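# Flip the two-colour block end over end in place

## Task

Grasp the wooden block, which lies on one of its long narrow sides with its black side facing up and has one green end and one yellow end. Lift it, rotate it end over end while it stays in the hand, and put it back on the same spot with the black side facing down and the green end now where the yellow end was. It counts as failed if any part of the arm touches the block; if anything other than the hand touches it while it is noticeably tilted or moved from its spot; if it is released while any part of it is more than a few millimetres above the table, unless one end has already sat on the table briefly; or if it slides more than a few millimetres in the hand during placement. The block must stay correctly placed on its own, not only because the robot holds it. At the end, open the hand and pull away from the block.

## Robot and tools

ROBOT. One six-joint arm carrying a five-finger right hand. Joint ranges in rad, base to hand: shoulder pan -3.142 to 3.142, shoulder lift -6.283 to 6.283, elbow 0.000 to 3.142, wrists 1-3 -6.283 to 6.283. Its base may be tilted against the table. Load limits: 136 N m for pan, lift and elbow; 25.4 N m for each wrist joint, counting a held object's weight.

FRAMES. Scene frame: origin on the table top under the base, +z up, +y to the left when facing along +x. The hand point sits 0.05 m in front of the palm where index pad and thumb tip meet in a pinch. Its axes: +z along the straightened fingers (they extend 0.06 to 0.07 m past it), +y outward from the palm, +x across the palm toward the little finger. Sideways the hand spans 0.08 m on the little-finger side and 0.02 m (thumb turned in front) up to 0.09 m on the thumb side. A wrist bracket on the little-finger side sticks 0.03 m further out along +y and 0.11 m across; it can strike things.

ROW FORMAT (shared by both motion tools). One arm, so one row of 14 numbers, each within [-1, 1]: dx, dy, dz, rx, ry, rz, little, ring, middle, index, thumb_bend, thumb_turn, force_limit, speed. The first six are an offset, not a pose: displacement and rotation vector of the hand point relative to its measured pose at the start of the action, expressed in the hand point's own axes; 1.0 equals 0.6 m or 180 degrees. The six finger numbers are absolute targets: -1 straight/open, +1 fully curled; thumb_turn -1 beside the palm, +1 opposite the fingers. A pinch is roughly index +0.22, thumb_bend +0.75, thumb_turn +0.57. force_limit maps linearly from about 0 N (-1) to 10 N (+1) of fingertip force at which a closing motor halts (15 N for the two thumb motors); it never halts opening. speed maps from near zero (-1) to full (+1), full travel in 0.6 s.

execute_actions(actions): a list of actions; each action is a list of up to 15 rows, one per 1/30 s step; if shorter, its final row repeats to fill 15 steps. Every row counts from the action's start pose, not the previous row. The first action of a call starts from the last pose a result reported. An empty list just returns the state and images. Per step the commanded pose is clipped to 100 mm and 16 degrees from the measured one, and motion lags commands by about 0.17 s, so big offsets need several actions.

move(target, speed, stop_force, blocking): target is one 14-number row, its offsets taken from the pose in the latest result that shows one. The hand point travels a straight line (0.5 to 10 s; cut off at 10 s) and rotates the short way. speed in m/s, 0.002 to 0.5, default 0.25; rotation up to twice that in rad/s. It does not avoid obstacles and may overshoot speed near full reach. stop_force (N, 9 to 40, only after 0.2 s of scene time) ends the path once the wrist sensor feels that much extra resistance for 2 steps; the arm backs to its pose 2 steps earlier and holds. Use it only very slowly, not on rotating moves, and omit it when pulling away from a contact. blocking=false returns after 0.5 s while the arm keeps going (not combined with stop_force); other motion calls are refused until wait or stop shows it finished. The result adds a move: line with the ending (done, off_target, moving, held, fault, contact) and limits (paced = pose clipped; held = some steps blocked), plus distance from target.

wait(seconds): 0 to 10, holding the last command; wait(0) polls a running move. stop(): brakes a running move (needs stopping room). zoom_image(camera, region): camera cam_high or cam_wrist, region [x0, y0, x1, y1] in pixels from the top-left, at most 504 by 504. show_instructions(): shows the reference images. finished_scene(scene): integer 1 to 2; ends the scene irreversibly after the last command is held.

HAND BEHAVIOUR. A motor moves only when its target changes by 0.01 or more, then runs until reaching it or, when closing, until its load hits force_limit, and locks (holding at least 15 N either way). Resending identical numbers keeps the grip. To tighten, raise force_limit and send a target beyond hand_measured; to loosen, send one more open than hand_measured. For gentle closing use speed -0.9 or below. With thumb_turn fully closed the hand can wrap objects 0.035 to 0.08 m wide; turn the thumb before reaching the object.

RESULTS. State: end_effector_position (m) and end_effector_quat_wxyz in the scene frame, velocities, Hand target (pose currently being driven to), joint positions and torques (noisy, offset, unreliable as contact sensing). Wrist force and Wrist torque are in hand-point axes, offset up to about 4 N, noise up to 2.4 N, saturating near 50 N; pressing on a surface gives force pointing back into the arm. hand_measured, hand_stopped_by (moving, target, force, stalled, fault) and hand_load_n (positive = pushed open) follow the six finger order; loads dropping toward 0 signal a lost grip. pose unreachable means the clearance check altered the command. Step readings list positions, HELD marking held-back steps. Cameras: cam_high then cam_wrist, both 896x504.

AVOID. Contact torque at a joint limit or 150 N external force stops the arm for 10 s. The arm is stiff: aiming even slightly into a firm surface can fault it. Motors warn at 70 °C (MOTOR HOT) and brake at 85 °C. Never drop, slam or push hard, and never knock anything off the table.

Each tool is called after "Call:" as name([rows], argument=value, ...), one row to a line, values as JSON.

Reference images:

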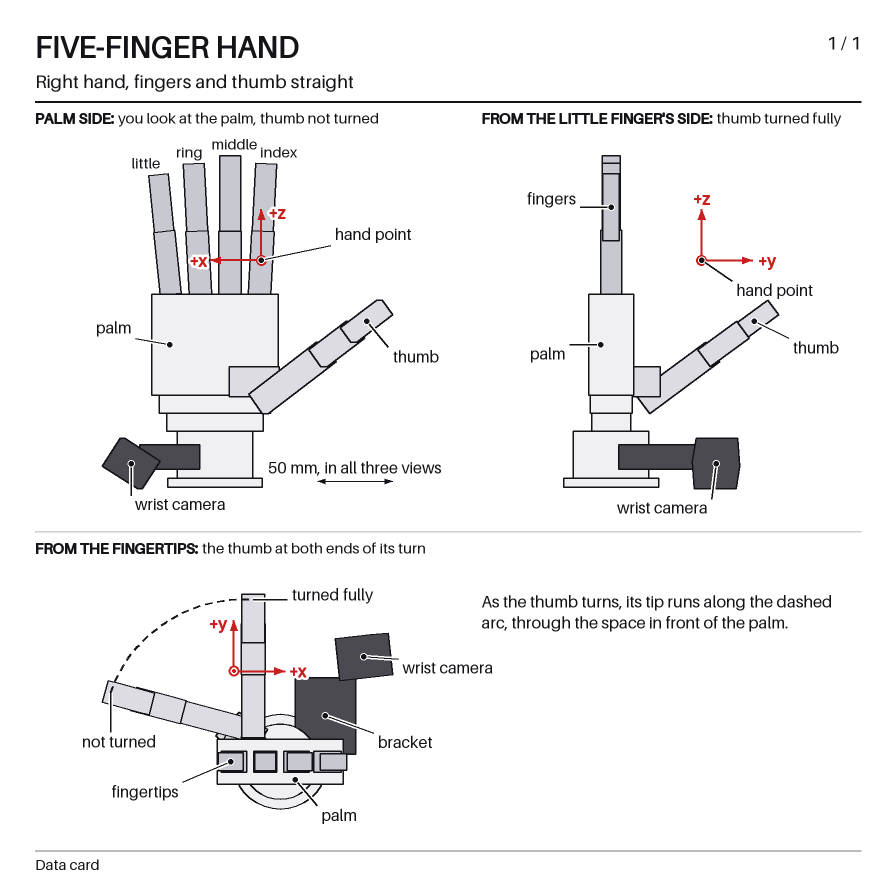

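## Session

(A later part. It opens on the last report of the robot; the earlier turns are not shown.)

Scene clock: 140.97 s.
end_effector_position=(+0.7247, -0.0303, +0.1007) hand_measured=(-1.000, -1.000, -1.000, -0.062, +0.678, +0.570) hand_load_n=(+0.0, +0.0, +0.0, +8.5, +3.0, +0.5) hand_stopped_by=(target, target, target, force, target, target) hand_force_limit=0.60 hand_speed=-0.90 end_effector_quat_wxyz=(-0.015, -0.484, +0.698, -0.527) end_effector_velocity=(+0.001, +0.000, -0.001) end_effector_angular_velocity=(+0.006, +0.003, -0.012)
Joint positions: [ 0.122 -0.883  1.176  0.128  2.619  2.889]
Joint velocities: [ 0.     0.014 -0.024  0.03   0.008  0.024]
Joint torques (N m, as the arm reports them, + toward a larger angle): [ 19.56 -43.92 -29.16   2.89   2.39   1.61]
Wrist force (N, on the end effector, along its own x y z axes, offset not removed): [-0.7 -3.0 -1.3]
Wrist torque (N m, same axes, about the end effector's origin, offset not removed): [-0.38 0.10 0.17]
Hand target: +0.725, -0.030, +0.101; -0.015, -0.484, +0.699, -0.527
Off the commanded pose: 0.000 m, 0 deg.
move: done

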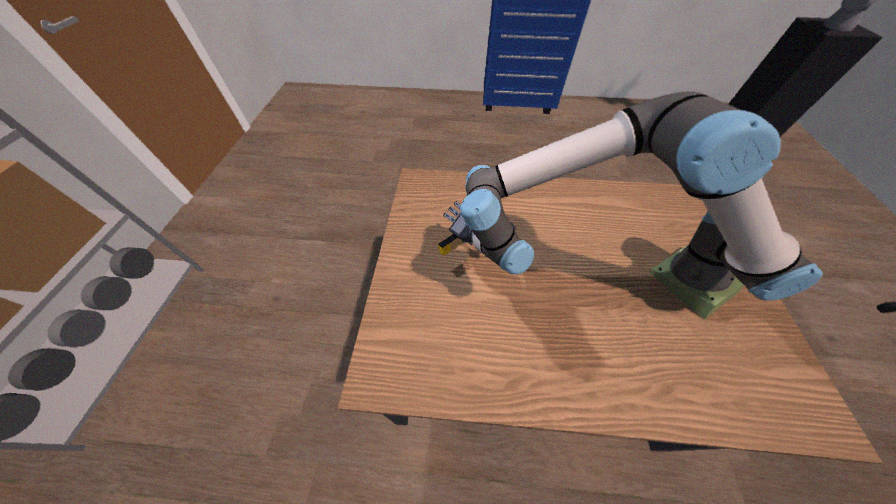

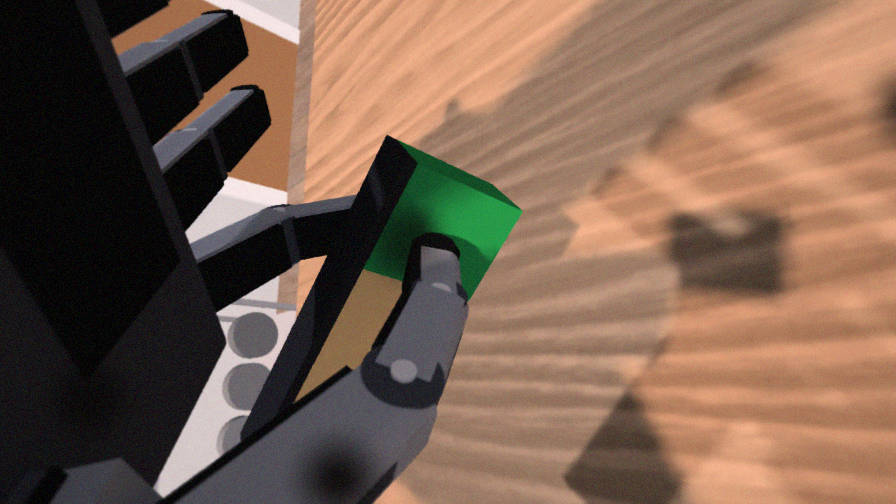

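Call:
move(target=[0.074,0.035,0.259,0.035,0.011,-0.019,-1,-1,-1,0.3,0.68,0.57,0.6,-0.9], speed=0.2)

Call:
zoom_image(camera="cam_high", region=[410, 170, 500, 250])

Scene clock: 146.73 s.
end_effector_position=(+0.7628, -0.1765, +0.0402) hand_measured=(-1.000, -1.000, -1.000, -0.062, +0.678, +0.570) hand_load_n=(+0.0, +0.0, +0.0, +8.5, +3.0, +0.5) hand_stopped_by=(target, target, target, force, target, target) hand_force_limit=0.60 hand_speed=-0.90 end_effector_quat_wxyz=(-0.016, -0.496, +0.653, -0.572) end_effector_velocity=(+0.001, -0.001, -0.001) end_effector_angular_velocity=(-0.002, -0.001, +0.001)
Joint positions: [-0.122 -0.9    1.319 -0.279  2.369  2.566]
Joint velocities: [-0.002  0.     0.001 -0.006 -0.003 -0.004]
Joint torques (N m, as the arm reports them, + toward a larger angle): [  5.65 -43.14  -2.8   -1.73  -1.41  -1.76]
Wrist force (N, on the end effector, along its own x y z axes, offset not removed): [1.9 0.3 -3.1]
Wrist torque (N m, same axes, about the end effector's origin, offset not removed): [0.00 -0.14 0.33]
Hand target: +0.763, -0.177, +0.040; -0.016, -0.496, +0.653, -0.572
Off the commanded pose: 0.000 m, 0 deg.
move: done

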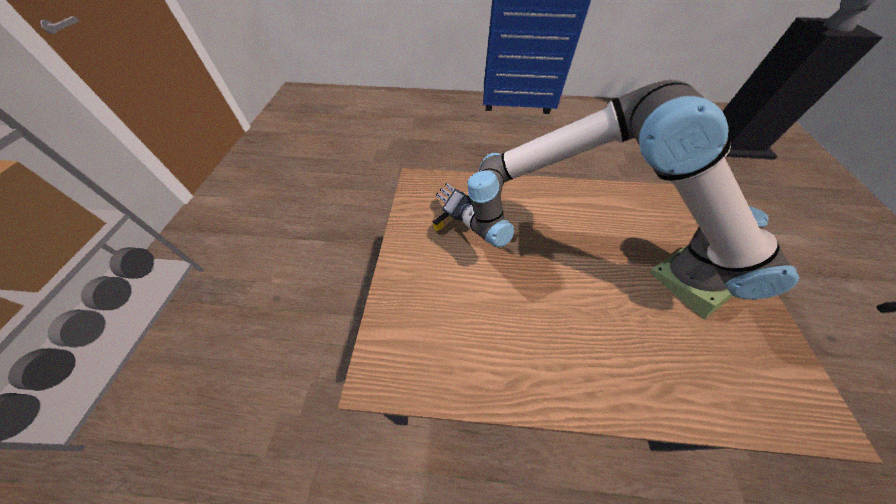

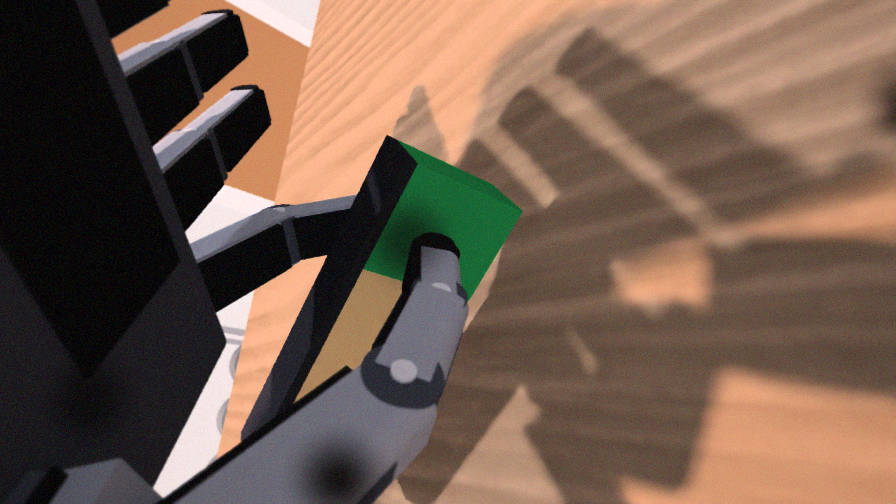

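Region (410, 170, 500, 250) of cam_high's 896x504 image, scaled by 5.600, with more detail than that image has.

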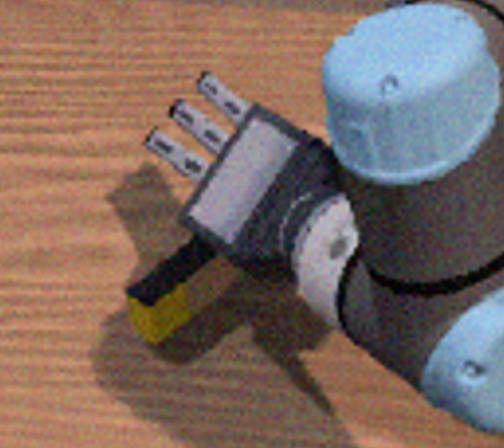

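Call:
move(target=[-0.0167,0.0207,0.0098,0,0,0,-1,-1,-1,0.3,0.68,0.57,0.6,-0.9], speed=0.01, stop_force=9)

Scene clock: 153.13 s.
end_effector_position=(+0.7628, -0.1765, +0.0233) hand_measured=(-1.000, -1.000, -1.000, -0.062, +0.678, +0.570) hand_load_n=(+0.0, +0.0, +0.0, +8.5, +3.0, +0.0) hand_stopped_by=(target, target, target, force, target, target) hand_force_limit=0.60 hand_speed=-0.90 end_effector_quat_wxyz=(-0.016, -0.496, +0.653, -0.572) end_effector_velocity=(+0.001, -0.000, -0.001) end_effector_angular_velocity=(-0.000, -0.002, -0.001)
Joint positions: [-0.127 -0.879  1.327 -0.309  2.364  2.565]
Joint velocities: [-0.001  0.002 -0.001 -0.004  0.     0.   ]
Joint torques (N m, as the arm reports them, + toward a larger angle): [  5.81 -46.18  -4.35  -2.29  -1.78  -1.57]
Wrist force (N, on the end effector, along its own x y z axes, offset not removed): [1.8 -2.6 -6.4]
Wrist torque (N m, same axes, about the end effector's origin, offset not removed): [0.06 -0.16 0.31]
Hand target: +0.763, -0.177, +0.023; -0.016, -0.496, +0.653, -0.572
Off the commanded pose: 0.000 m, 0 deg.
move: done

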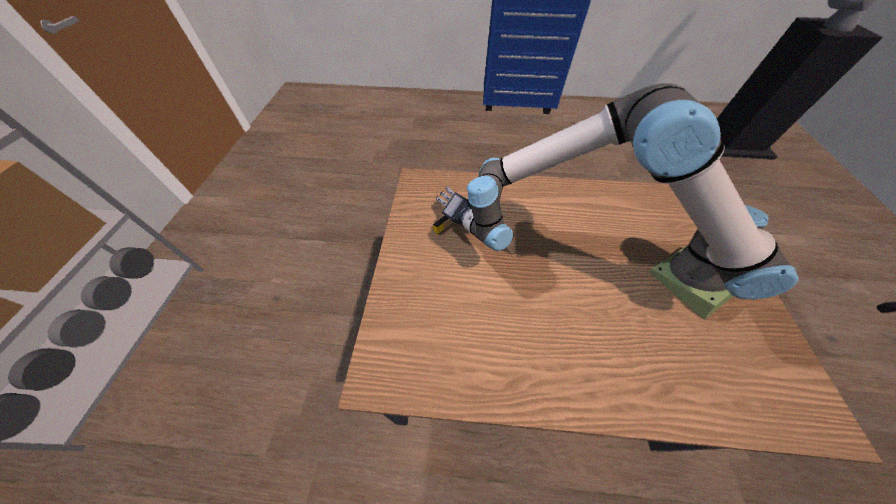

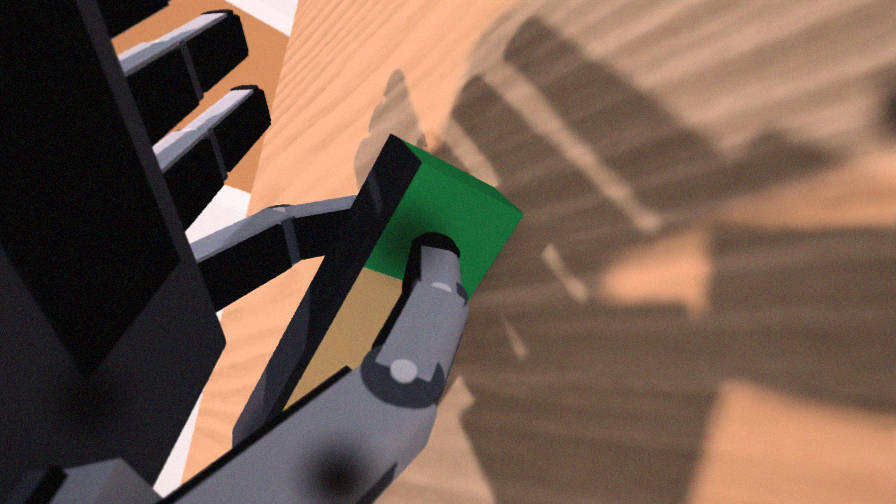

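Yellow end touched; lower 1.5 mm more, release, shift.

Call:
move(target=[-0.0015,0.0018,0.0009,0,0,0,-1,-1,-1,0.3,0.68,0.57,0.6,-0.9], speed=0.005)

Call:
move(target=[0,0,0,0,0,0,-1,-1,-1,-0.2,0.62,0.57,0.6,-0.8])

Call:
move(target=[0.019,0.01,0.004,0,0,0,-1,-1,-1,-0.2,0.62,0.57,0.6,-0.8], speed=0.02)

Call:
move(target=[0,0,0,0,0,0,-1,-1,-1,0.35,0.68,0.57,0.8,-0.9])

Scene clock: 156.60 s.
end_effector_position=(+0.7629, -0.1765, +0.0219) hand_measured=(-1.000, -1.000, -1.000, -0.062, +0.680, +0.570) hand_load_n=(+0.0, +0.0, +0.0, +8.0, +0.5, -2.5) hand_stopped_by=(target, target, target, force, target, target) hand_force_limit=0.60 hand_speed=-0.90 end_effector_quat_wxyz=(-0.016, -0.496, +0.653, -0.572) end_effector_velocity=(+0.001, -0.000, +0.000) end_effector_angular_velocity=(-0.001, -0.001, +0.000)
Joint positions: [-0.128 -0.877  1.327 -0.312  2.364  2.565]
Joint velocities: [-0.     0.001 -0.001 -0.002 -0.    -0.002]
Joint torques (N m, as the arm reports them, + toward a larger angle): [ -0.72 -35.25   0.54  -1.81  -1.91  -1.38]
Wrist force (N, on the end effector, along its own x y z axes, offset not removed): [3.8 -8.2 -11.0]
Wrist torque (N m, same axes, about the end effector's origin, offset not removed): [-0.04 0.61 0.02]
Hand target: +0.763, -0.177, +0.022; -0.016, -0.496, +0.653, -0.572
Off the commanded pose: 0.000 m, 0 deg.
move: done

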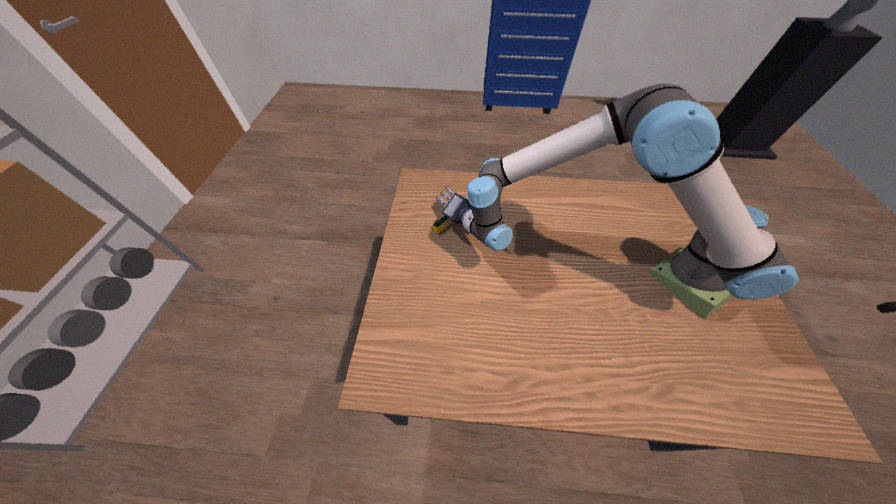

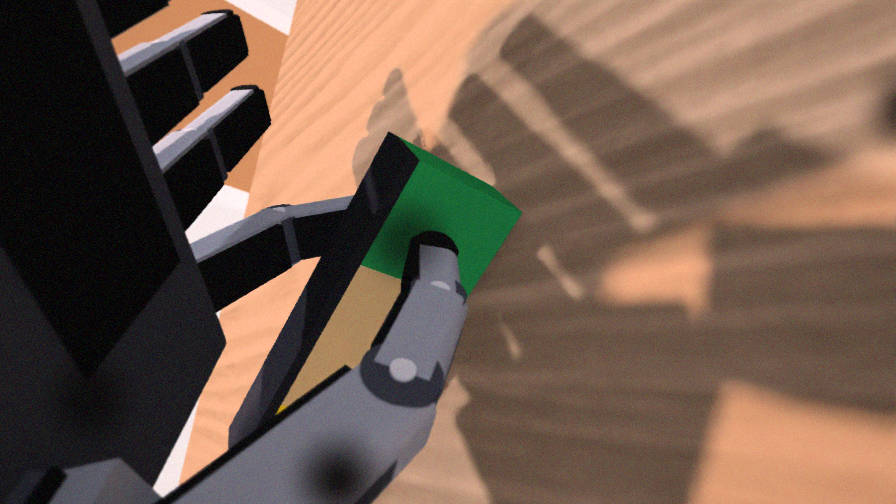

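Scene clock: 157.30 s.
end_effector_position=(+0.7628, -0.1765, +0.0218) hand_measured=(-1.000, -1.000, -1.000, -0.200, +0.620, +0.570) hand_load_n=(+0.0, +0.0, +0.0, +0.0, +0.0, +0.0) hand_stopped_by=(target, target, target, target, target, target) hand_force_limit=0.60 hand_speed=-0.80 end_effector_quat_wxyz=(-0.016, -0.496, +0.653, -0.572) end_effector_velocity=(+0.001, +0.000, +0.001) end_effector_angular_velocity=(-0.000, -0.001, +0.001)
Joint positions: [-0.128 -0.877  1.327 -0.312  2.364  2.565]
Joint velocities: [ 0.    -0.    -0.001  0.    -0.    -0.001]
Joint torques (N m, as the arm reports them, + toward a larger angle): [ 12.23 -63.44 -15.52  -0.81  -0.83  -1.61]
Wrist force (N, on the end effector, along its own x y z axes, offset not removed): [2.3 -1.0 -5.8]
Wrist torque (N m, same axes, about the end effector's origin, offset not removed): [0.13 0.00 0.46]
Hand target: +0.763, -0.177, +0.022; -0.016, -0.496, +0.653, -0.572
Off the commanded pose: 0.000 m, 0 deg.
move: done

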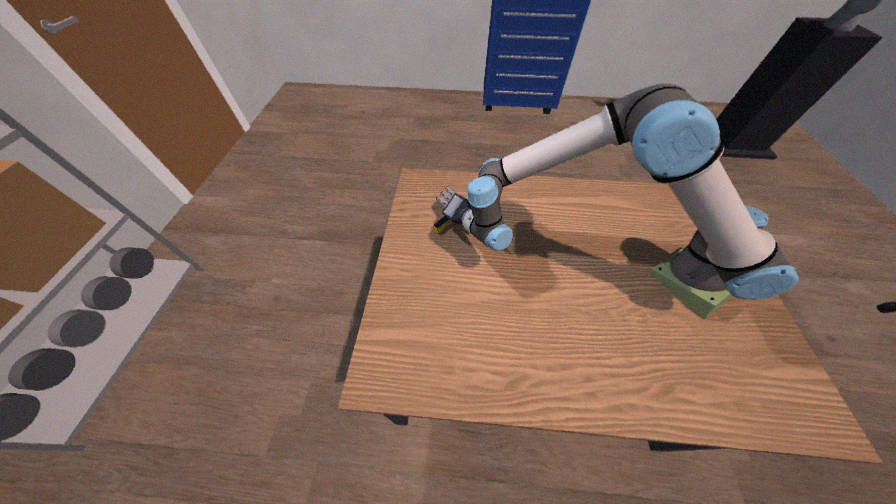

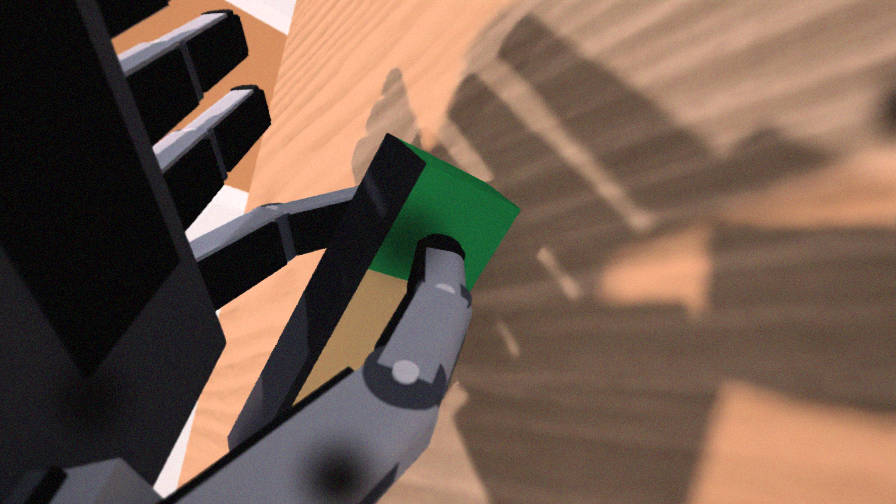

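Scene clock: 158.23 s.
end_effector_position=(+0.7545, -0.1863, +0.0233) hand_measured=(-1.000, -1.000, -1.000, -0.200, +0.620, +0.570) hand_load_n=(+0.0, +0.0, +0.0, +0.0, +0.0, +0.0) hand_stopped_by=(target, target, target, target, target, target) hand_force_limit=0.60 hand_speed=-0.80 end_effector_quat_wxyz=(-0.016, -0.496, +0.653, -0.572) end_effector_velocity=(-0.000, -0.002, +0.001) end_effector_angular_velocity=(-0.002, -0.001, +0.000)
Joint positions: [-0.145 -0.9    1.362 -0.325  2.346  2.562]
Joint velocities: [-0.002 -0.003  0.003 -0.003 -0.003 -0.002]
Joint torques (N m, as the arm reports them, + toward a larger angle): [  5.04 -59.76  -3.12  -2.77  -1.84  -1.2 ]
Wrist force (N, on the end effector, along its own x y z axes, offset not removed): [3.4 1.4 0.2]
Wrist torque (N m, same axes, about the end effector's origin, offset not removed): [-0.07 -0.49 0.39]
Hand target: +0.754, -0.186, +0.023; -0.016, -0.496, +0.653, -0.572
Off the commanded pose: 0.000 m, 0 deg.
move: done

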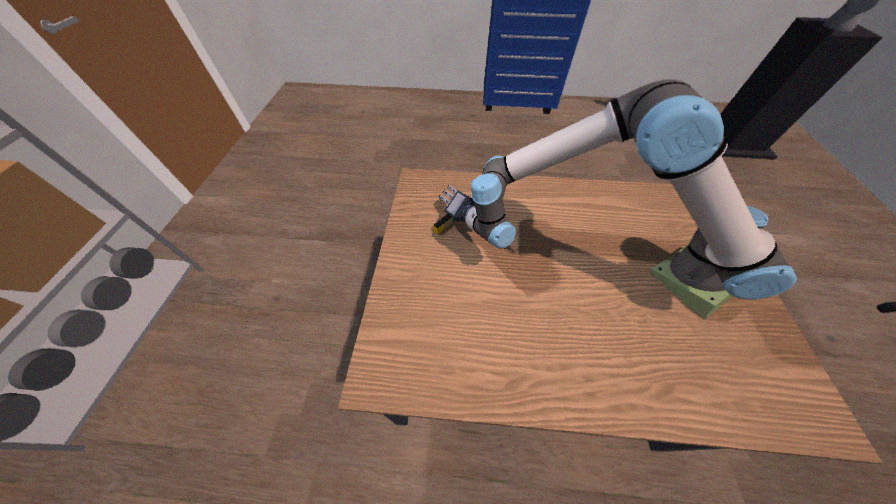

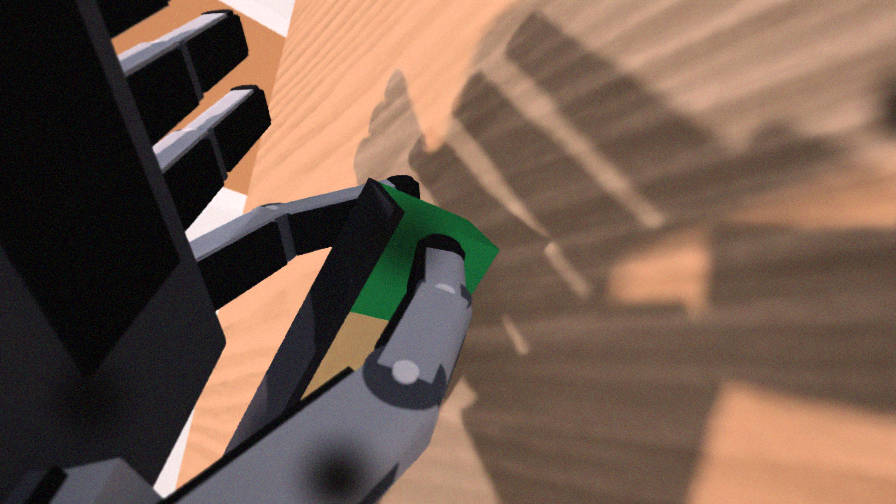

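Scene clock: 159.27 s.
end_effector_position=(+0.7545, -0.1863, +0.0233) hand_measured=(-1.000, -1.000, -1.000, -0.072, +0.678, +0.570) hand_load_n=(+0.0, +0.0, +0.0, +9.5, +2.0, +0.0) hand_stopped_by=(target, target, target, force, target, target) hand_force_limit=0.80 hand_speed=-0.90 end_effector_quat_wxyz=(-0.016, -0.496, +0.653, -0.572) end_effector_velocity=(+0.000, +0.000, -0.000) end_effector_angular_velocity=(+0.000, -0.001, -0.001)
Joint positions: [-0.145 -0.9    1.362 -0.325  2.346  2.562]
Joint velocities: [ 0.     0.     0.    -0.001  0.001  0.001]
Joint torques (N m, as the arm reports them, + toward a larger angle): [ 16.68 -41.02 -29.23   1.02   1.63  -0.39]
Wrist force (N, on the end effector, along its own x y z axes, offset not removed): [4.0 -3.4 -2.0]
Wrist torque (N m, same axes, about the end effector's origin, offset not removed): [-0.34 -0.26 0.41]
Hand target: +0.754, -0.186, +0.023; -0.016, -0.496, +0.653, -0.572
Off the commanded pose: 0.000 m, 0 deg.
move: done

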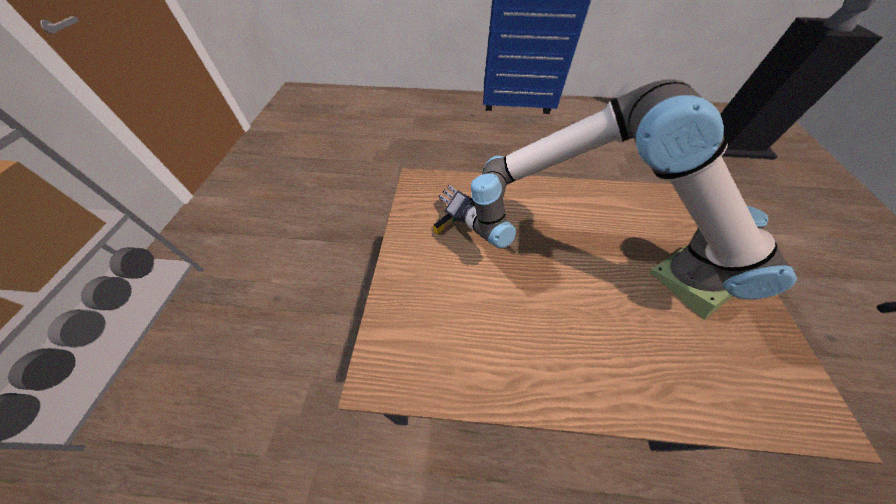

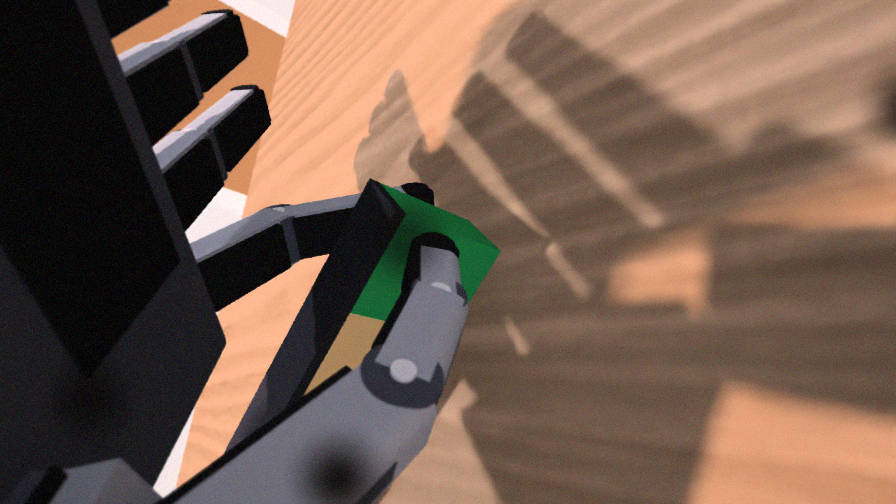

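Call:
move(target=[0.176,-0.219,-0.104,0,0,0,-1,-1,-1,0.35,0.68,0.57,0.8,-0.9], speed=0.12)

Scene clock: 163.77 s.
end_effector_position=(+0.7545, -0.1860, +0.2028) hand_measured=(-1.000, -1.000, -1.000, -0.072, +0.678, +0.570) hand_load_n=(+0.0, +0.0, +0.0, +5.0, +2.5, +0.0) hand_stopped_by=(target, target, target, force, target, target) hand_force_limit=0.80 hand_speed=-0.90 end_effector_quat_wxyz=(-0.016, -0.496, +0.653, -0.572) end_effector_velocity=(+0.000, +0.000, +0.002) end_effector_angular_velocity=(+0.001, +0.000, -0.000)
Joint positions: [-0.09  -1.075  1.183  0.037  2.402  2.573]
Joint velocities: [ 0.001 -0.    -0.004  0.006  0.001  0.002]
Joint torques (N m, as the arm reports them, + toward a larger angle): [ 16.04 -60.75 -35.55   1.94   1.31   1.42]
Wrist force (N, on the end effector, along its own x y z axes, offset not removed): [1.8 1.6 -1.2]
Wrist torque (N m, same axes, about the end effector's origin, offset not removed): [0.02 -0.12 0.16]
Hand target: +0.755, -0.186, +0.203; -0.016, -0.496, +0.653, -0.572
Off the commanded pose: 0.000 m, 0 deg.
move: done

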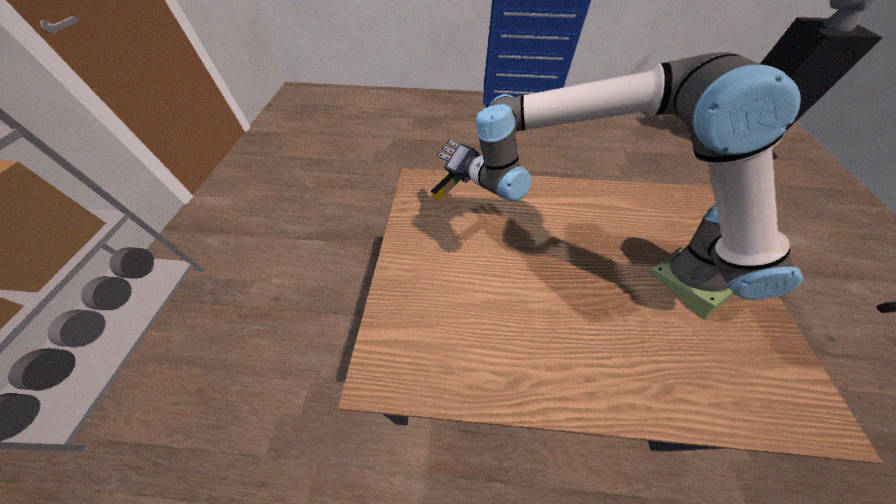

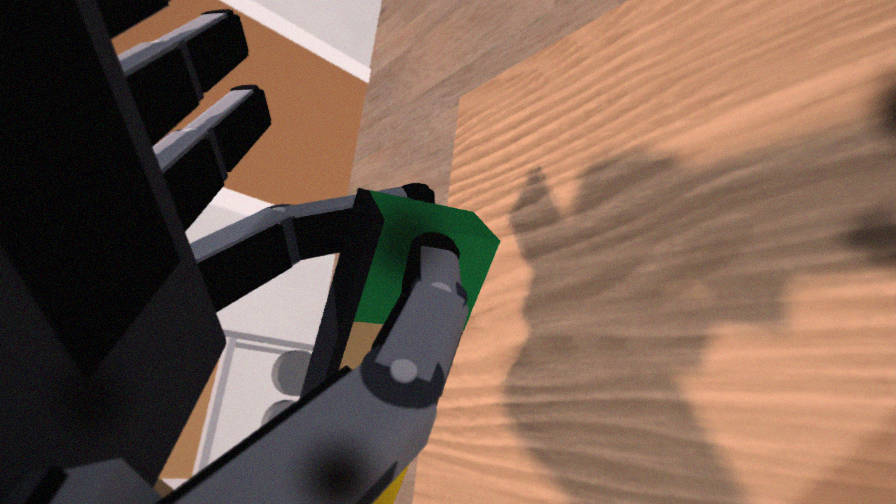

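Call:
move(target=[0,0,0,0,0,0,-1,-1,-1,-0.08,0.68,0.57,0.8,-0.97])

Call:
wait(seconds=1.5)

Scene clock: 166.87 s.
end_effector_position=(+0.7545, -0.1860, +0.2029) hand_measured=(-1.000, -1.000, -1.000, -0.080, +0.678, +0.570) hand_load_n=(+0.0, +0.0, +0.0, +2.0, +2.0, +0.0) hand_stopped_by=(target, target, target, target, target, target) hand_force_limit=0.80 hand_speed=-0.97 end_effector_quat_wxyz=(-0.016, -0.496, +0.653, -0.572) end_effector_velocity=(-0.000, +0.000, -0.000) end_effector_angular_velocity=(-0.000, +0.001, -0.000)
Joint positions: [-0.089 -1.075  1.183  0.037  2.402  2.573]
Joint velocities: [ 0.     0.     0.001 -0.     0.    -0.   ]
Joint torques (N m, as the arm reports them, + toward a larger angle): [  8.62 -54.57  -6.21  -2.26  -0.74  -1.02]
Wrist force (N, on the end effector, along its own x y z axes, offset not removed): [-2.4 0.9 -4.4]
Wrist torque (N m, same axes, about the end effector's origin, offset not removed): [0.30 0.51 0.19]
Hand target: +0.755, -0.186, +0.203; -0.016, -0.496, +0.653, -0.572
Off the commanded pose: 0.000 m, 0 deg.
move: done

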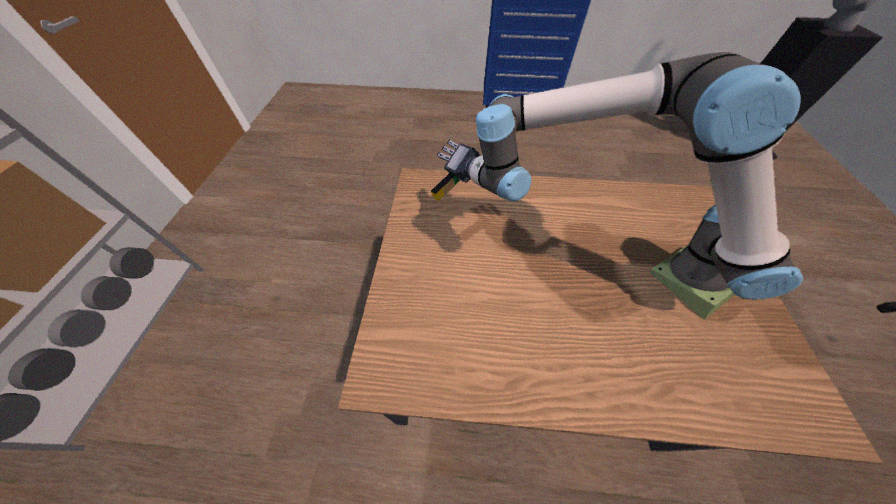

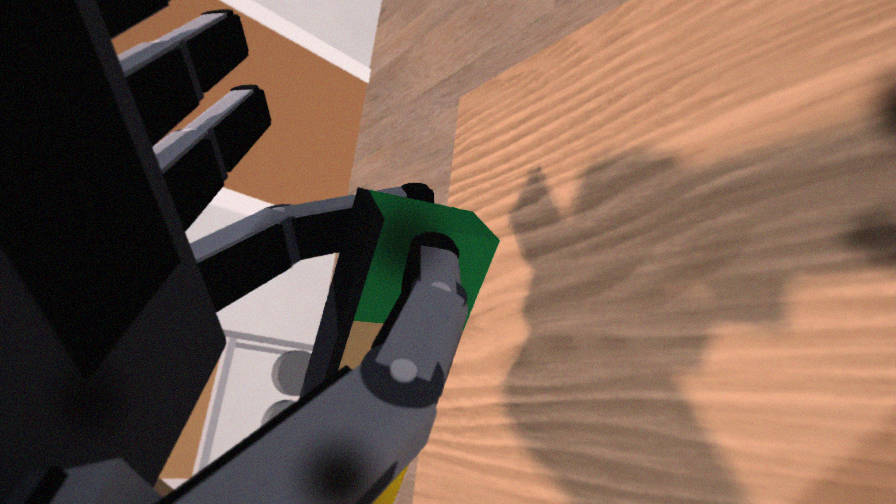

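Scene clock: 168.37 s.
end_effector_position=(+0.7545, -0.1860, +0.2028) hand_measured=(-1.000, -1.000, -1.000, -0.080, +0.678, +0.570) hand_load_n=(+0.0, +0.0, +0.0, +2.0, +2.0, +0.0) hand_stopped_by=(target, target, target, target, target, target) hand_force_limit=0.80 hand_speed=-0.97 end_effector_quat_wxyz=(-0.016, -0.496, +0.653, -0.572) end_effector_velocity=(-0.000, -0.000, -0.000) end_effector_angular_velocity=(-0.001, +0.001, -0.000)
Joint positions: [-0.09  -1.075  1.183  0.037  2.402  2.573]
Joint velocities: [-0.     0.     0.001 -0.002  0.    -0.002]
Joint torques (N m, as the arm reports them, + toward a larger angle): [  4.72 -38.75  -6.04  -2.21  -1.61  -1.76]
Wrist force (N, on the end effector, along its own x y z axes, offset not removed): [0.6 2.6 -1.6]
Wrist torque (N m, same axes, about the end effector's origin, offset not removed): [0.45 -0.11 0.25]
Hand target: +0.755, -0.186, +0.203; -0.016, -0.496, +0.653, -0.572
Off the commanded pose: 0.000 m, 0 deg.
wait: 1.50 s; at rest by 0.17 s

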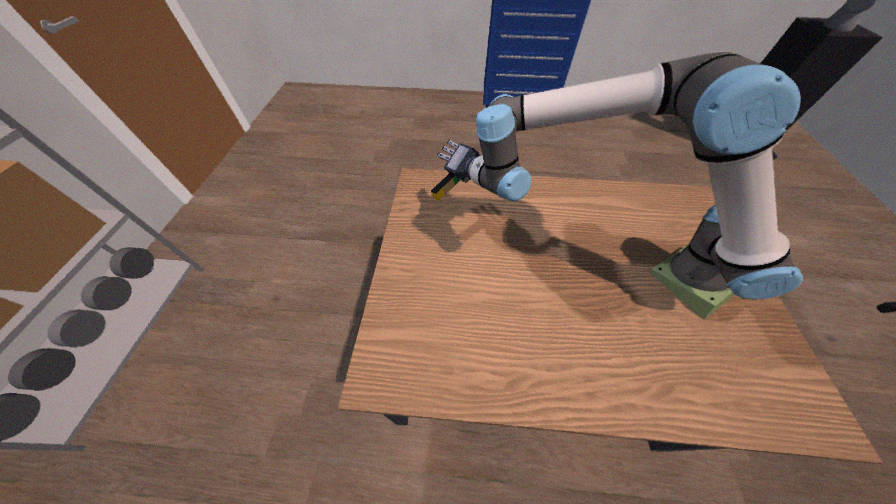

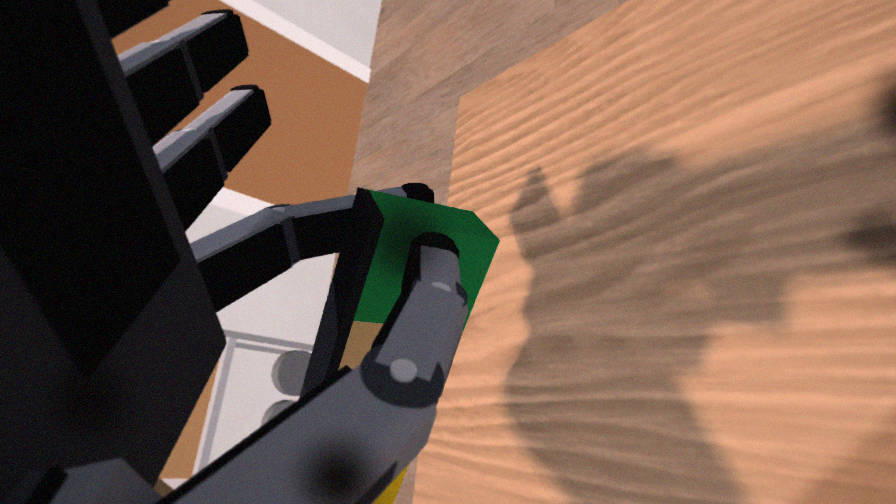

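Call:
move(target=[0,0,0,0,0,0,-1,-1,-1,-0.083,0.68,0.57,0.8,-0.97])

Call:
wait(seconds=1.5)

Scene clock: 171.53 s.
end_effector_position=(+0.7545, -0.1860, +0.2028) hand_measured=(-1.000, -1.000, -1.000, -0.084, +0.678, +0.570) hand_load_n=(+0.0, +0.0, +0.0, +1.0, +1.0, +0.0) hand_stopped_by=(target, target, target, target, target, target) hand_force_limit=0.80 hand_speed=-0.97 end_effector_quat_wxyz=(-0.016, -0.496, +0.653, -0.572) end_effector_velocity=(+0.000, +0.000, +0.000) end_effector_angular_velocity=(-0.001, -0.001, +0.001)
Joint positions: [-0.09  -1.075  1.183  0.037  2.402  2.573]
Joint velocities: [ 0.     0.     0.    -0.002 -0.    -0.001]
Joint torques (N m, as the arm reports them, + toward a larger angle): [  4.88 -40.18  -7.45  -2.02  -1.76  -1.78]
Wrist force (N, on the end effector, along its own x y z axes, offset not removed): [0.7 -0.9 -2.9]
Wrist torque (N m, same axes, about the end effector's origin, offset not removed): [-0.20 0.09 0.38]
Hand target: +0.755, -0.186, +0.203; -0.016, -0.496, +0.653, -0.572
Off the commanded pose: 0.000 m, 0 deg.
move: done

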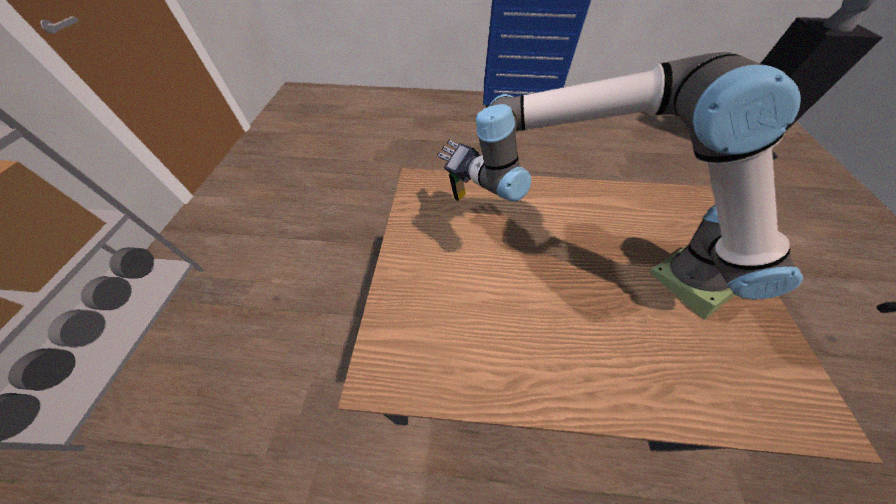

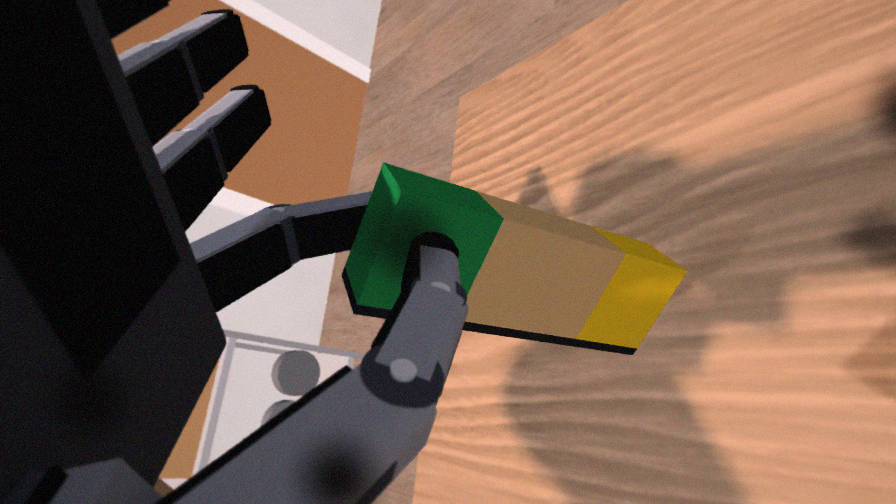

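Scene clock: 173.03 s.
end_effector_position=(+0.7545, -0.1860, +0.2028) hand_measured=(-1.000, -1.000, -1.000, -0.084, +0.678, +0.570) hand_load_n=(+0.0, +0.0, +0.0, +1.0, +1.0, +0.0) hand_stopped_by=(target, target, target, target, target, target) hand_force_limit=0.80 hand_speed=-0.97 end_effector_quat_wxyz=(-0.016, -0.496, +0.653, -0.572) end_effector_velocity=(-0.000, -0.000, -0.000) end_effector_angular_velocity=(+0.000, -0.000, -0.001)
Joint positions: [-0.09  -1.075  1.183  0.037  2.402  2.573]
Joint velocities: [-0.     0.     0.    -0.001  0.     0.001]
Joint torques (N m, as the arm reports them, + toward a larger angle): [  4.17 -42.31  -6.95  -2.14  -1.57  -1.62]
Wrist force (N, on the end effector, along its own x y z axes, offset not removed): [-1.6 1.2 -2.8]
Wrist torque (N m, same axes, about the end effector's origin, offset not removed): [0.14 0.50 0.29]
Hand target: +0.755, -0.186, +0.203; -0.016, -0.496, +0.653, -0.572
Off the commanded pose: 0.000 m, 0 deg.
wait: 1.50 s; at rest by 0.17 s

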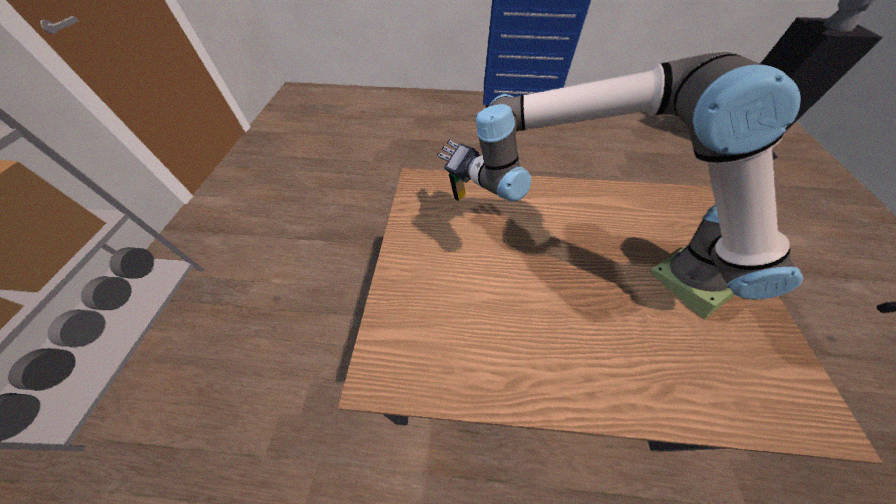

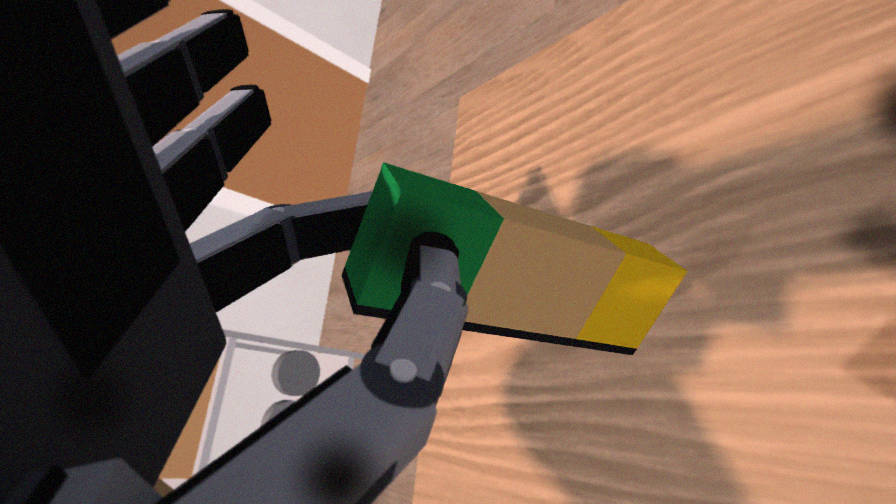

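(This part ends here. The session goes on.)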